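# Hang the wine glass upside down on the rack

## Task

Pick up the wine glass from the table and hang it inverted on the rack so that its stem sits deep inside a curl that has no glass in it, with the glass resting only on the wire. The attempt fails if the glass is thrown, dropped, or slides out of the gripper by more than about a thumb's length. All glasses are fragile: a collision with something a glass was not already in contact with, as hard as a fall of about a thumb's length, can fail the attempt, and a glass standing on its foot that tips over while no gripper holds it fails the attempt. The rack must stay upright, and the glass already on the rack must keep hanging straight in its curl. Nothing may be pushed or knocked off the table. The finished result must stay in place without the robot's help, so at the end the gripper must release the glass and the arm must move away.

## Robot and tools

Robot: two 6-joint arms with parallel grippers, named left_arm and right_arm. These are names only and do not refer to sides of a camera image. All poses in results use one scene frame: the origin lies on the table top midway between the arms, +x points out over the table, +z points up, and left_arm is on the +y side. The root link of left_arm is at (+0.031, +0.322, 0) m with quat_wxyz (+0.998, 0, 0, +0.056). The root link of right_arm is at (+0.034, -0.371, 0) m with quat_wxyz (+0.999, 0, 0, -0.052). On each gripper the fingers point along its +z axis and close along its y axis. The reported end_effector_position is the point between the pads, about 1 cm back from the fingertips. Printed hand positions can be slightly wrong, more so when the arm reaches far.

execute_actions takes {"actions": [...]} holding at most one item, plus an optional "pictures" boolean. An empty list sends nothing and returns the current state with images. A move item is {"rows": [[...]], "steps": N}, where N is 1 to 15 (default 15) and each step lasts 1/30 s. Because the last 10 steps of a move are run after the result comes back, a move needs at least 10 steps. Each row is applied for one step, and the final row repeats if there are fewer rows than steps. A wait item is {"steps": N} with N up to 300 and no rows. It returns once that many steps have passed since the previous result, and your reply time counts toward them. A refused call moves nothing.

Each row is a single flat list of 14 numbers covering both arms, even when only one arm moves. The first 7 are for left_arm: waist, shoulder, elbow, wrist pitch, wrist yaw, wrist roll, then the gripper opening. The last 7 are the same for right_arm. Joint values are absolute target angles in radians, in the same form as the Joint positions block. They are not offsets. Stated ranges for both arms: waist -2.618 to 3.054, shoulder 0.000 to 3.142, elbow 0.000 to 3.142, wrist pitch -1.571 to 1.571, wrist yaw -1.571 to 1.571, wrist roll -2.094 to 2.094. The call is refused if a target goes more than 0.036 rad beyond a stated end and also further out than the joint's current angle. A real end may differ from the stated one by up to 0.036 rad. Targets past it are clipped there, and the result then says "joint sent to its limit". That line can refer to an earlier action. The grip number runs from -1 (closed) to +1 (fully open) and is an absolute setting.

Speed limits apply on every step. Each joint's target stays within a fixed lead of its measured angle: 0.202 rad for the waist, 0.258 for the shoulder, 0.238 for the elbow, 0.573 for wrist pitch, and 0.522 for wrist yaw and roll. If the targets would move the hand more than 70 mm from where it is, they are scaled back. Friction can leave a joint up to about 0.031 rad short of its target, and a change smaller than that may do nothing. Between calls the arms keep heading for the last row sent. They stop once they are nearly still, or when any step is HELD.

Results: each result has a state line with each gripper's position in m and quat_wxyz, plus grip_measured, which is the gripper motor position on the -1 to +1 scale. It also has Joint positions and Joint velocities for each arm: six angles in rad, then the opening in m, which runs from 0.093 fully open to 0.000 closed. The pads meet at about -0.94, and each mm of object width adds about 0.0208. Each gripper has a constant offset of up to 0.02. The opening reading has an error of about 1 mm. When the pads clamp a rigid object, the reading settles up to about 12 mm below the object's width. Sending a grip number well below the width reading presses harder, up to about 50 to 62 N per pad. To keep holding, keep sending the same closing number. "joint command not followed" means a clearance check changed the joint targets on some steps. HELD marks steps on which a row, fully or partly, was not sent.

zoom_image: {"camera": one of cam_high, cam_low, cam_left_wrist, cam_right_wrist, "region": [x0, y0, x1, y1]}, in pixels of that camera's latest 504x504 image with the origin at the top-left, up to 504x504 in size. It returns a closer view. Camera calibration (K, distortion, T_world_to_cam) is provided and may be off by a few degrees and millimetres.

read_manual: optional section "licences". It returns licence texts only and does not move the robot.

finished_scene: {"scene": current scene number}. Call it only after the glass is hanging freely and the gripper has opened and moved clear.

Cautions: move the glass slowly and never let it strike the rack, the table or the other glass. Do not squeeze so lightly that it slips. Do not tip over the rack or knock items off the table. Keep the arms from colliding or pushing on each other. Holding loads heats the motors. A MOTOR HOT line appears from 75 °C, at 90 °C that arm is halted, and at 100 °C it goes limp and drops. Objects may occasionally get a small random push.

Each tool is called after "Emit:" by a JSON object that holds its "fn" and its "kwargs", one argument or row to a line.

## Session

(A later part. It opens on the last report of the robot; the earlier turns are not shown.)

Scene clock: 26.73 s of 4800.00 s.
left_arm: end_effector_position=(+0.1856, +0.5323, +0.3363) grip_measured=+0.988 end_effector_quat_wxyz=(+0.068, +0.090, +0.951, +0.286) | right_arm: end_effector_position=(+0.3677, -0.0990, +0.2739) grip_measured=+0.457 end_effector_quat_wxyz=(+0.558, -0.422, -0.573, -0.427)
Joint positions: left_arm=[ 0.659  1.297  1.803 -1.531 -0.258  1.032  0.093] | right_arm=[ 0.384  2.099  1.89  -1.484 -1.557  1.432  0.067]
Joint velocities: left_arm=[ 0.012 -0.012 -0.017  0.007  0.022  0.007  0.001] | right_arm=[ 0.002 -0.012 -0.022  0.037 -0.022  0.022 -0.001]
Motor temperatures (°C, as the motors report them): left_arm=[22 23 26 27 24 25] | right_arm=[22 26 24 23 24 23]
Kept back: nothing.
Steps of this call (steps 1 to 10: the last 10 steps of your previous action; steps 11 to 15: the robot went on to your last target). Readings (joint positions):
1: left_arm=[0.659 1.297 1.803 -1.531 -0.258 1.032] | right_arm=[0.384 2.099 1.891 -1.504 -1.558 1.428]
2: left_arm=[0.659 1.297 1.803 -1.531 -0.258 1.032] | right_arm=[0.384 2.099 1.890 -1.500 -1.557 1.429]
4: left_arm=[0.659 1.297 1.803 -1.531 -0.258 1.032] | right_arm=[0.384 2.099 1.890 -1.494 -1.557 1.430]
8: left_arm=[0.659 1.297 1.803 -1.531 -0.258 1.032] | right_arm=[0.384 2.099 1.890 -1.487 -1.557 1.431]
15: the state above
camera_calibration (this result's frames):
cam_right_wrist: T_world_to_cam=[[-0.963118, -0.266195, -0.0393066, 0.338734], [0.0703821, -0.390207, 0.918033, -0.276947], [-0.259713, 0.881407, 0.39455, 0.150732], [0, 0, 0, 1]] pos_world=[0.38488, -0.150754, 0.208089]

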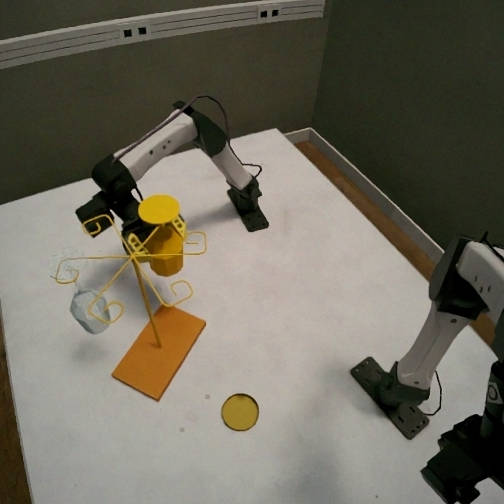

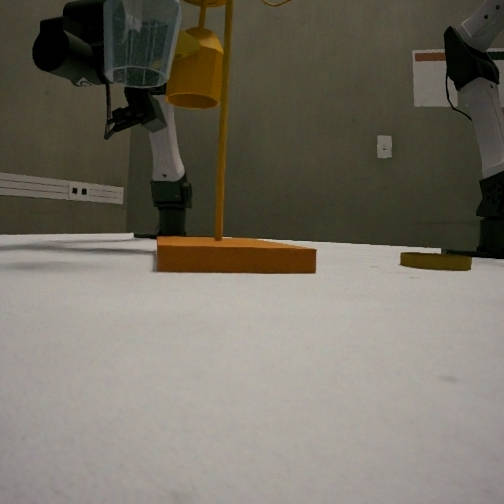

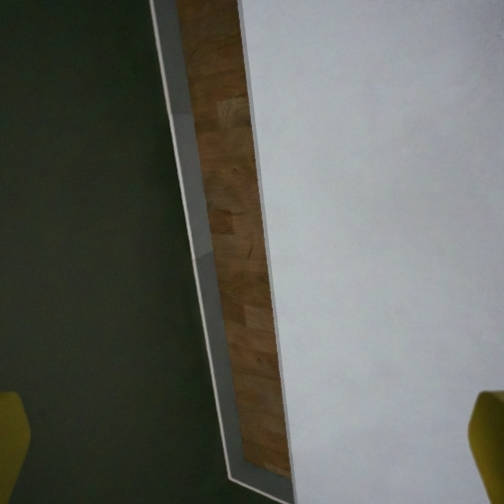

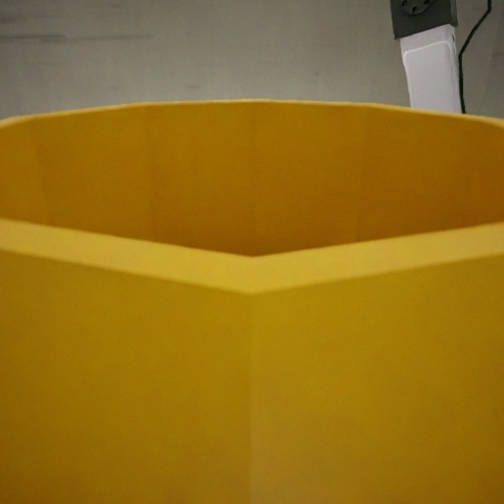

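Emit:
{"fn": "execute_actions", "kwargs": {
  "actions": [
    {"rows":[[0.66,1.3,1.8,-1.53,-0.26,1.03,1,0.385,2.04,1.85,-1.57,-1.571,1.37,0.3]]}
  ]
}}

Emit:
{"fn": "execute_actions", "kwargs": {
  "actions": [
    {"rows":[[0.66,1.3,1.8,-1.53,-0.26,1.03,1,0.345,2.04,1.85,-1.57,-1.571,1.37,0.3]]}
  ]
}}

Emit:
{"fn": "execute_actions", "kwargs": {
  "actions": [
    {"steps":15}
  ],
  "pictures": true
}}

Emit:
{"fn": "zoom_image", "kwargs": {
  "camera": "cam_low",
  "region": [160,0,280,50]
}}

Scene clock: 27.60 s of 4800.00 s.
left_arm: end_effector_position=(+0.1856, +0.5323, +0.3363) grip_measured=+0.988 end_effector_quat_wxyz=(+0.068, +0.090, +0.951, +0.286) | right_arm: end_effector_position=(+0.3576, -0.1019, +0.2796) grip_measured=+0.457 end_effector_quat_wxyz=(+0.560, -0.425, -0.571, -0.424)
Joint positions: left_arm=[ 0.659  1.297  1.803 -1.531 -0.258  1.032  0.093] | right_arm=[ 0.384  2.067  1.864 -1.532 -1.557  1.398  0.067]
Joint velocities: left_arm=[-0.012 -0.002  0.002 -0.022 -0.051  0.066 -0.001] | right_arm=[-0.007 -0.125  0.007 -0.095 -0.022 -0.007 -0.001]
Motor temperatures (°C, as the motors report them): left_arm=[22 23 26 27 24 25] | right_arm=[22 27 24 23 24 23]
Steps of this call (steps 1 to 15: the robot went on to your last target; steps 16 to 21: nothing new was sent; steps 22 to 26: the first 5 steps of this action). Readings (joint positions):
22: left_arm=[0.659 1.297 1.803 -1.531 -0.258 1.032] | right_arm=[0.384 2.094 1.885 -1.488 -1.558 1.422]
23: left_arm=[0.659 1.297 1.803 -1.531 -0.258 1.032] | right_arm=[0.384 2.086 1.874 -1.501 -1.557 1.413]
25: left_arm=[0.659 1.297 1.803 -1.531 -0.258 1.032] | right_arm=[0.384 2.072 1.864 -1.524 -1.557 1.401]
26: the state above

Scene clock: 28.10 s of 4800.00 s.
left_arm: end_effector_position=(+0.1856, +0.5323, +0.3363) grip_measured=+0.988 end_effector_quat_wxyz=(+0.068, +0.090, +0.951, +0.286) | right_arm: end_effector_position=(+0.3628, -0.1123, +0.2819) grip_measured=+0.457 end_effector_quat_wxyz=(+0.555, -0.435, -0.564, -0.430)
Joint positions: left_arm=[ 0.659  1.297  1.803 -1.531 -0.258  1.032  0.093] | right_arm=[ 0.355  2.062  1.864 -1.556 -1.557  1.385  0.067]
Joint velocities: left_arm=[-0.002  0.012  0.007  0.051 -0.066 -0.022  0.   ] | right_arm=[-0.134  0.002 -0.027 -0.051 -0.007  0.007 -0.001]
Motor temperatures (°C, as the motors report them): left_arm=[22 23 26 27 24 25] | right_arm=[22 27 24 23 24 23]
Steps of this call (steps 1 to 10: the last 10 steps of your previous action; steps 11 to 15: the first 5 steps of this action). Readings (joint positions):
11: left_arm=[0.659 1.297 1.803 -1.531 -0.258 1.032] | right_arm=[0.381 2.062 1.864 -1.555 -1.557 1.387]
12: left_arm=[0.659 1.297 1.803 -1.531 -0.258 1.032] | right_arm=[0.376 2.062 1.864 -1.556 -1.557 1.387]
14: left_arm=[0.659 1.297 1.803 -1.531 -0.258 1.032] | right_arm=[0.361 2.062 1.864 -1.556 -1.557 1.385]
15: the state above

Scene clock: 28.60 s of 4800.00 s.
left_arm: end_effector_position=(+0.1856, +0.5323, +0.3363) grip_measured=+0.988 end_effector_quat_wxyz=(+0.068, +0.090, +0.951, +0.286) | right_arm: end_effector_position=(+0.3646, -0.1146, +0.2819) grip_measured=+0.457 end_effector_quat_wxyz=(+0.553, -0.437, -0.562, -0.432)
Joint positions: left_arm=[ 0.659  1.297  1.803 -1.531 -0.258  1.032  0.093] | right_arm=[ 0.348  2.062  1.864 -1.557 -1.557  1.384  0.067]
Joint velocities: left_arm=[-0.007 -0.017  0.002  0.037  0.007  0.007 -0.001] | right_arm=[ 0.002 -0.002  0.007  0.007  0.022  0.022 -0.001]
Motor temperatures (°C, as the motors report them): left_arm=[22 23 26 27 24 25] | right_arm=[22 27 24 23 24 23]
Kept back: nothing.
Steps of this call (steps 1 to 10: the last 10 steps of your previous action; steps 11 to 15: the robot went on to your last target). Readings (joint positions):
1: left_arm=[0.659 1.297 1.803 -1.531 -0.258 1.032] | right_arm=[0.350 2.062 1.864 -1.556 -1.557 1.385]
2: left_arm=[0.659 1.297 1.803 -1.531 -0.258 1.032] | right_arm=[0.348 2.062 1.864 -1.556 -1.557 1.385]
4: left_arm=[0.659 1.297 1.803 -1.531 -0.258 1.032] | right_arm=[0.348 2.062 1.864 -1.556 -1.557 1.384]
8: left_arm=[0.659 1.297 1.803 -1.531 -0.258 1.032] | right_arm=[0.348 2.062 1.864 -1.557 -1.557 1.384]
15: the state above
All arms were judged still, so your last target was given up. Only a new action makes them travel on or press farther. Fingers that are still opening or closing keep moving.
camera_calibration (this result's frames):
cam_right_wrist: T_world_to_cam=[[-0.972549, -0.23149, -0.0236695, 0.33485], [0.0702591, -0.389094, 0.918515, -0.290161], [-0.221837, 0.891638, 0.394677, 0.147824], [0, 0, 0, 1]] pos_world=[0.378838, -0.167191, 0.2161]

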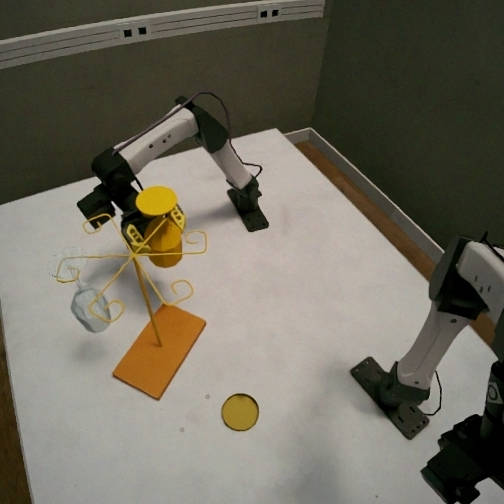

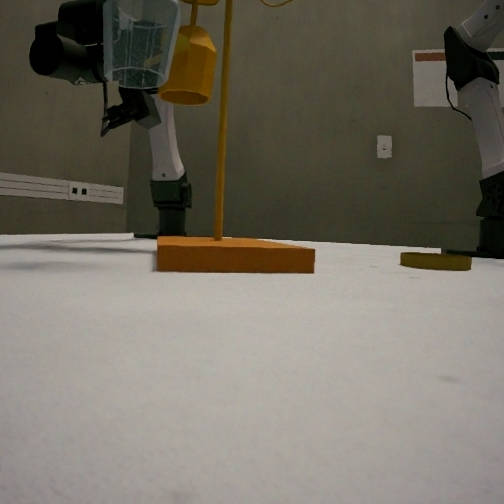

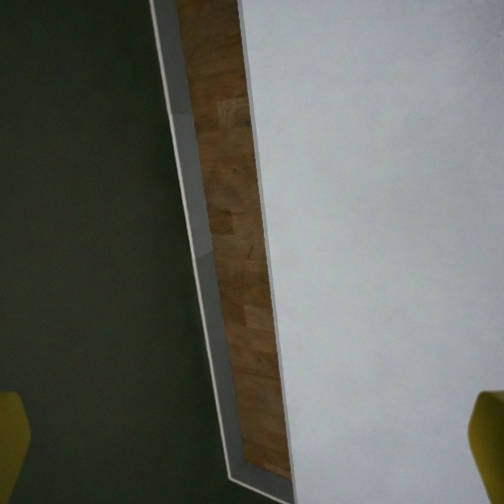

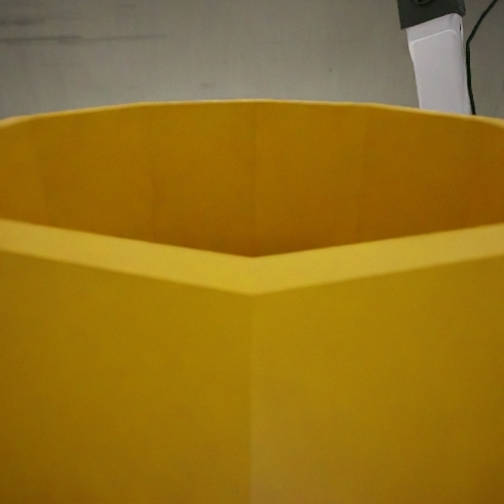

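Region (160, 0, 280, 50) of cam_low's 504x504 image, scaled by 4.200, with more detail than that image has; it fills the top 210 rows of this view, and the rest is white.

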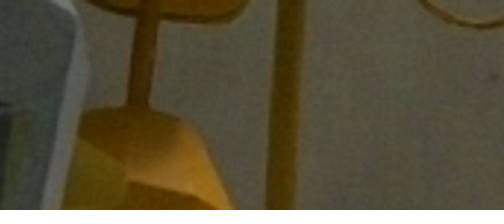

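Past the tip likely; move +x into the curl, lower, release, drop hand away.

Emit:
{"fn": "execute_actions", "kwargs": {
  "actions": [
    {"rows":[[0.66,1.3,1.8,-1.53,-0.26,1.03,1,0.33,2.04,1.82,-1.34,-1.571,1.56,0.3]]}
  ]
}}

Emit:
{"fn": "execute_actions", "kwargs": {
  "actions": [
    {"rows":[[0.66,1.3,1.8,-1.53,-0.26,1.03,1,0.33,2.04,1.82,-1.34,-1.571,1.56,1]]}
  ]
}}

Emit:
{"fn": "execute_actions", "kwargs": {
  "actions": [
    {"rows":[[0.66,1.3,1.8,-1.53,-0.26,1.03,1,0.26,2.04,1.82,-1.5,-1.571,1.4,1]]}
  ]
}}

Emit:
{"fn": "execute_actions", "kwargs": {
  "actions": [
    {"rows":[[0.66,1.3,1.8,-1.53,-0.26,1.03,1,0.19,2.0,1.75,-1.57,-1.571,1.32,1]]}
  ]
}}

Emit:
{"fn": "execute_actions", "kwargs": {
  "actions": [
    {"rows":[[0.66,1.3,1.8,-1.53,-0.26,1.03,1,-0.3,1.8,1.4,-1.57,-1.571,1.2,1]]}
  ]
}}

Emit:
{"fn": "execute_actions", "kwargs": {
  "actions": [
    {"steps":30}
  ],
  "pictures": true
}}

Emit:
{"fn": "finished_scene", "kwargs": {
  "scene": 1
}}

Scene clock: 29.43 s of 4800.00 s.
left_arm: end_effector_position=(+0.1856, +0.5323, +0.3363) grip_measured=+0.988 end_effector_quat_wxyz=(+0.068, +0.090, +0.951, +0.286) | right_arm: end_effector_position=(+0.3741, -0.1159, +0.2754) grip_measured=+0.457 end_effector_quat_wxyz=(+0.552, -0.440, -0.559, -0.435)
Joint positions: left_arm=[ 0.659  1.297  1.803 -1.531 -0.258  1.032  0.093] | right_arm=[ 0.339  2.057  1.835 -1.423 -1.558  1.495  0.067]
Joint velocities: left_arm=[-0.002 -0.002  0.002 -0.051  0.007  0.007 -0.001] | right_arm=[-0.056 -0.007 -0.056  0.418 -0.037  0.432 -0.002]
Motor temperatures (°C, as the motors report them): left_arm=[22 23 26 27 24 25] | right_arm=[22 27 24 23 24 23]
Steps of this call (steps 1 to 20: nothing new was sent; steps 21 to 25: the first 5 steps of this action). Readings (joint positions):
21: left_arm=[0.659 1.297 1.803 -1.531 -0.258 1.032] | right_arm=[0.347 2.059 1.856 -1.528 -1.558 1.412]
22: left_arm=[0.659 1.297 1.803 -1.531 -0.258 1.032] | right_arm=[0.345 2.057 1.848 -1.493 -1.558 1.440]
24: left_arm=[0.659 1.297 1.803 -1.531 -0.258 1.032] | right_arm=[0.341 2.057 1.838 -1.441 -1.558 1.481]
25: the state above

Scene clock: 29.93 s of 4800.00 s.
left_arm: end_effector_position=(+0.1856, +0.5323, +0.3363) grip_measured=+0.988 end_effector_quat_wxyz=(+0.068, +0.090, +0.951, +0.286) | right_arm: end_effector_position=(+0.3797, -0.1156, +0.2753) grip_measured=+1.000 end_effector_quat_wxyz=(+0.549, -0.438, -0.560, -0.440)
Joint positions: left_arm=[ 0.659  1.297  1.803 -1.531 -0.258  1.032  0.093] | right_arm=[ 0.336  2.057  1.834 -1.356 -1.561  1.551  0.093]
Joint velocities: left_arm=[ 0.007 -0.032 -0.007 -0.007 -0.007  0.007  0.001] | right_arm=[-0.002 -0.007  0.002  0.066 -0.037 -0.022  0.   ]
Motor temperatures (°C, as the motors report them): left_arm=[22 23 26 27 24 25] | right_arm=[22 27 24 23 24 23]
Steps of this call (steps 1 to 10: the last 10 steps of your previous action; steps 11 to 15: the first 5 steps of this action). Readings (joint positions):
11: left_arm=[0.659 1.297 1.803 -1.531 -0.258 1.032] | right_arm=[0.336 2.057 1.834 -1.359 -1.558 1.547]
12: left_arm=[0.659 1.297 1.803 -1.531 -0.258 1.032] | right_arm=[0.336 2.057 1.834 -1.358 -1.559 1.549]
14: left_arm=[0.659 1.297 1.803 -1.531 -0.258 1.032] | right_arm=[0.336 2.057 1.834 -1.357 -1.560 1.550]
15: the state above

Scene clock: 30.43 s of 4800.00 s.
left_arm: end_effector_position=(+0.1856, +0.5323, +0.3363) grip_measured=+0.988 end_effector_quat_wxyz=(+0.068, +0.090, +0.951, +0.286) | right_arm: end_effector_position=(+0.3897, -0.1406, +0.2760) grip_measured=+1.000 end_effector_quat_wxyz=(+0.533, -0.453, -0.546, -0.460)
Joint positions: left_arm=[ 0.659  1.297  1.803 -1.531 -0.258  1.032  0.093] | right_arm=[ 0.268  2.057  1.834 -1.442 -1.563  1.457  0.093]
Joint velocities: left_arm=[-0.002 -0.002 -0.012  0.051 -0.007  0.037 -0.   ] | right_arm=[-0.349 -0.012 -0.022 -0.271  0.051 -0.388  0.   ]
Motor temperatures (°C, as the motors report them): left_arm=[22 23 26 27 24 25] | right_arm=[22 27 24 23 24 23]
Steps of this call (steps 1 to 10: the last 10 steps of your previous action; steps 11 to 15: the first 5 steps of this action). Readings (joint positions):
11: left_arm=[0.659 1.297 1.803 -1.531 -0.258 1.032] | right_arm=[0.329 2.057 1.834 -1.371 -1.562 1.528]
12: left_arm=[0.659 1.297 1.803 -1.531 -0.258 1.032] | right_arm=[0.317 2.057 1.834 -1.397 -1.562 1.504]
14: left_arm=[0.659 1.297 1.803 -1.531 -0.258 1.032] | right_arm=[0.283 2.057 1.834 -1.431 -1.563 1.469]
15: the state above

Scene clock: 30.93 s of 4800.00 s.
left_arm: end_effector_position=(+0.1856, +0.5323, +0.3363) grip_measured=+0.988 end_effector_quat_wxyz=(+0.068, +0.090, +0.951, +0.286) | right_arm: end_effector_position=(+0.3877, -0.1679, +0.2744) grip_measured=+1.000 end_effector_quat_wxyz=(+0.523, -0.478, -0.524, -0.473)
Joint positions: left_arm=[ 0.659  1.297  1.803 -1.531 -0.258  1.032  0.093] | right_arm=[ 0.198  2.022  1.768 -1.534 -1.565  1.357  0.093]
Joint velocities: left_arm=[-0.017 -0.002 -0.002 -0.007 -0.007 -0.022  0.001] | right_arm=[-0.281 -0.046 -0.046 -0.212  0.007 -0.198  0.   ]
Motor temperatures (°C, as the motors report them): left_arm=[22 23 26 27 24 25] | right_arm=[22 27 24 23 24 23]
Steps of this call (steps 1 to 10: the last 10 steps of your previous action; steps 11 to 15: the first 5 steps of this action). Readings (joint positions):
11: left_arm=[0.659 1.297 1.803 -1.531 -0.258 1.032] | right_arm=[0.249 2.051 1.820 -1.486 -1.565 1.398]
12: left_arm=[0.659 1.297 1.803 -1.531 -0.258 1.032] | right_arm=[0.238 2.039 1.797 -1.500 -1.565 1.383]
14: left_arm=[0.659 1.297 1.803 -1.531 -0.258 1.032] | right_arm=[0.209 2.025 1.771 -1.527 -1.565 1.364]
15: the state above

Scene clock: 31.43 s of 4800.00 s.
left_arm: end_effector_position=(+0.1856, +0.5323, +0.3363) grip_measured=+0.988 end_effector_quat_wxyz=(+0.068, +0.090, +0.951, +0.286) | right_arm: end_effector_position=(+0.3700, -0.2602, +0.2678) grip_measured=+1.000 end_effector_quat_wxyz=(+0.463, -0.550, -0.443, -0.535)
Joint positions: left_arm=[ 0.659  1.297  1.803 -1.531 -0.258  1.032  0.093] | right_arm=[-0.076  1.824  1.457 -1.557 -1.572  1.253  0.093]
Joint velocities: left_arm=[ 0.012  0.007  0.007 -0.007 -0.051  0.007 -0.002] | right_arm=[-2.205 -0.491 -0.911 -0.227 -0.066 -0.242  0.   ]
Motor temperatures (°C, as the motors report them): left_arm=[22 23 26 27 24 25] | right_arm=[22 28 24 23 24 23]
Steps of this call (steps 1 to 10: the last 10 steps of your previous action; steps 11 to 15: the first 5 steps of this action). Readings (joint positions):
11: left_arm=[0.659 1.297 1.803 -1.531 -0.258 1.032] | right_arm=[0.170 1.992 1.724 -1.534 -1.572 1.313]
12: left_arm=[0.659 1.297 1.803 -1.531 -0.258 1.032] | right_arm=[0.132 1.943 1.645 -1.532 -1.571 1.293]
14: left_arm=[0.659 1.297 1.803 -1.531 -0.258 1.032] | right_arm=[0.001 1.849 1.498 -1.547 -1.572 1.263]
15: the state above

Scene clock: 32.43 s of 4800.00 s.
left_arm: end_effector_position=(+0.1856, +0.5323, +0.3363) grip_measured=+0.988 end_effector_quat_wxyz=(+0.068, +0.090, +0.951, +0.286) | right_arm: end_effector_position=(+0.3808, -0.3373, +0.2625) grip_measured=+1.000 end_effector_quat_wxyz=(-0.395, +0.595, +0.381, +0.587)
Joint positions: left_arm=[ 0.659  1.297  1.803 -1.531 -0.258  1.032  0.093] | right_arm=[-0.306  1.813  1.418 -1.561 -1.572  1.208  0.093]
Joint velocities: left_arm=[-0.012  0.007 -0.012  0.007 -0.022  0.051  0.   ] | right_arm=[ 0.017 -0.017  0.002 -0.154 -0.007 -0.051  0.   ]
Motor temperatures (°C, as the motors report them): left_arm=[22 23 26 27 24 25] | right_arm=[22 28 24 23 24 23]
Kept back: nothing.
Steps of this call (steps 1 to 10: the last 10 steps of your previous action; steps 11 to 30: the robot went on to your last target). Readings (joint positions):
1: left_arm=[0.659 1.297 1.803 -1.531 -0.258 1.032] | right_arm=[-0.154 1.814 1.436 -1.562 -1.572 1.244]
2: left_arm=[0.659 1.297 1.803 -1.531 -0.258 1.032] | right_arm=[-0.225 1.813 1.427 -1.562 -1.572 1.237]
4: left_arm=[0.659 1.297 1.803 -1.531 -0.258 1.032] | right_arm=[-0.312 1.813 1.419 -1.561 -1.572 1.226]
8: left_arm=[0.659 1.297 1.803 -1.531 -0.258 1.032] | right_arm=[-0.314 1.813 1.418 -1.561 -1.572 1.215]
30: the state above
All arms were judged still, so your last target was given up. Only a new action makes them travel on or press farther. Fingers that are still opening or closing keep moving.
camera_calibration (this result's frames):
cam_right_wrist: T_world_to_cam=[[-0.911893, 0.410425, 0.00129506, 0.485457], [-0.166167, -0.372076, 0.913207, -0.262944], [0.375285, 0.832533, 0.407493, 0.106983], [0, 0, 0, 1]] pos_world=[0.358843, -0.386145, 0.195899]

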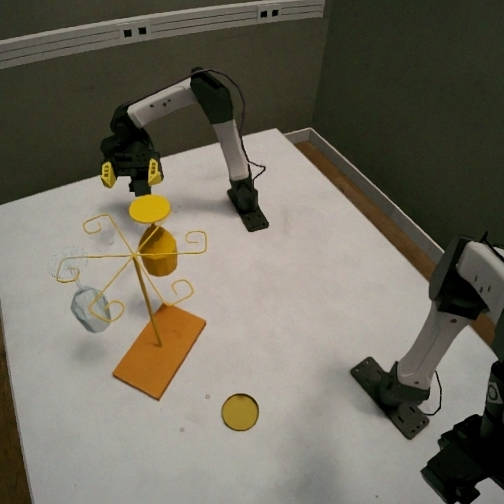

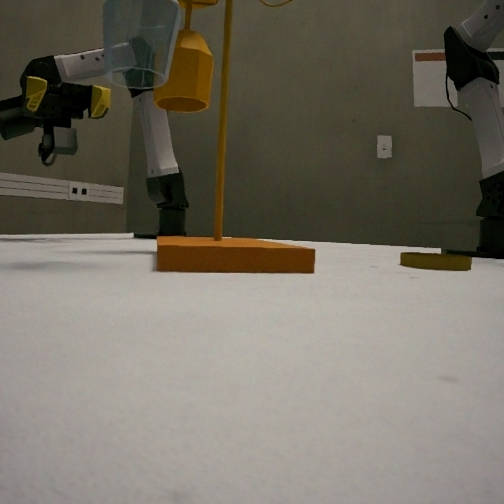

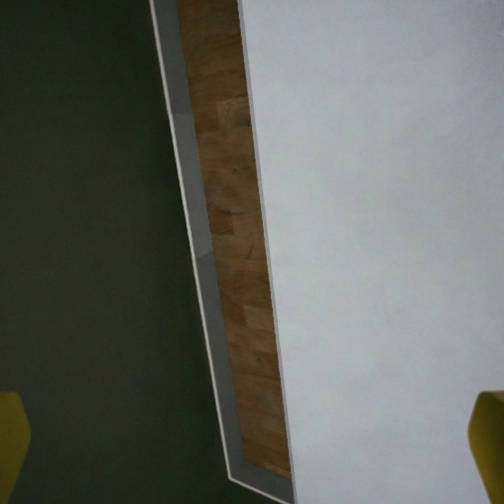

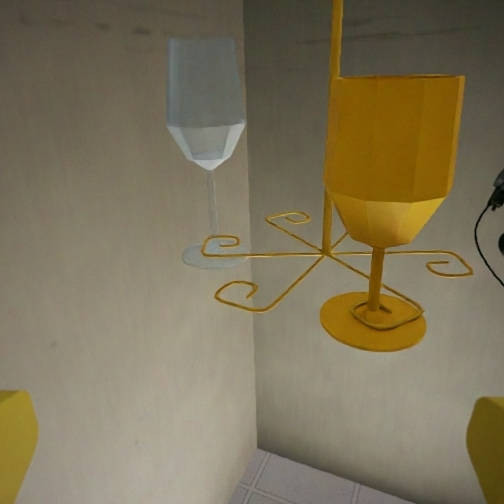

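The scene is finished: the task was done.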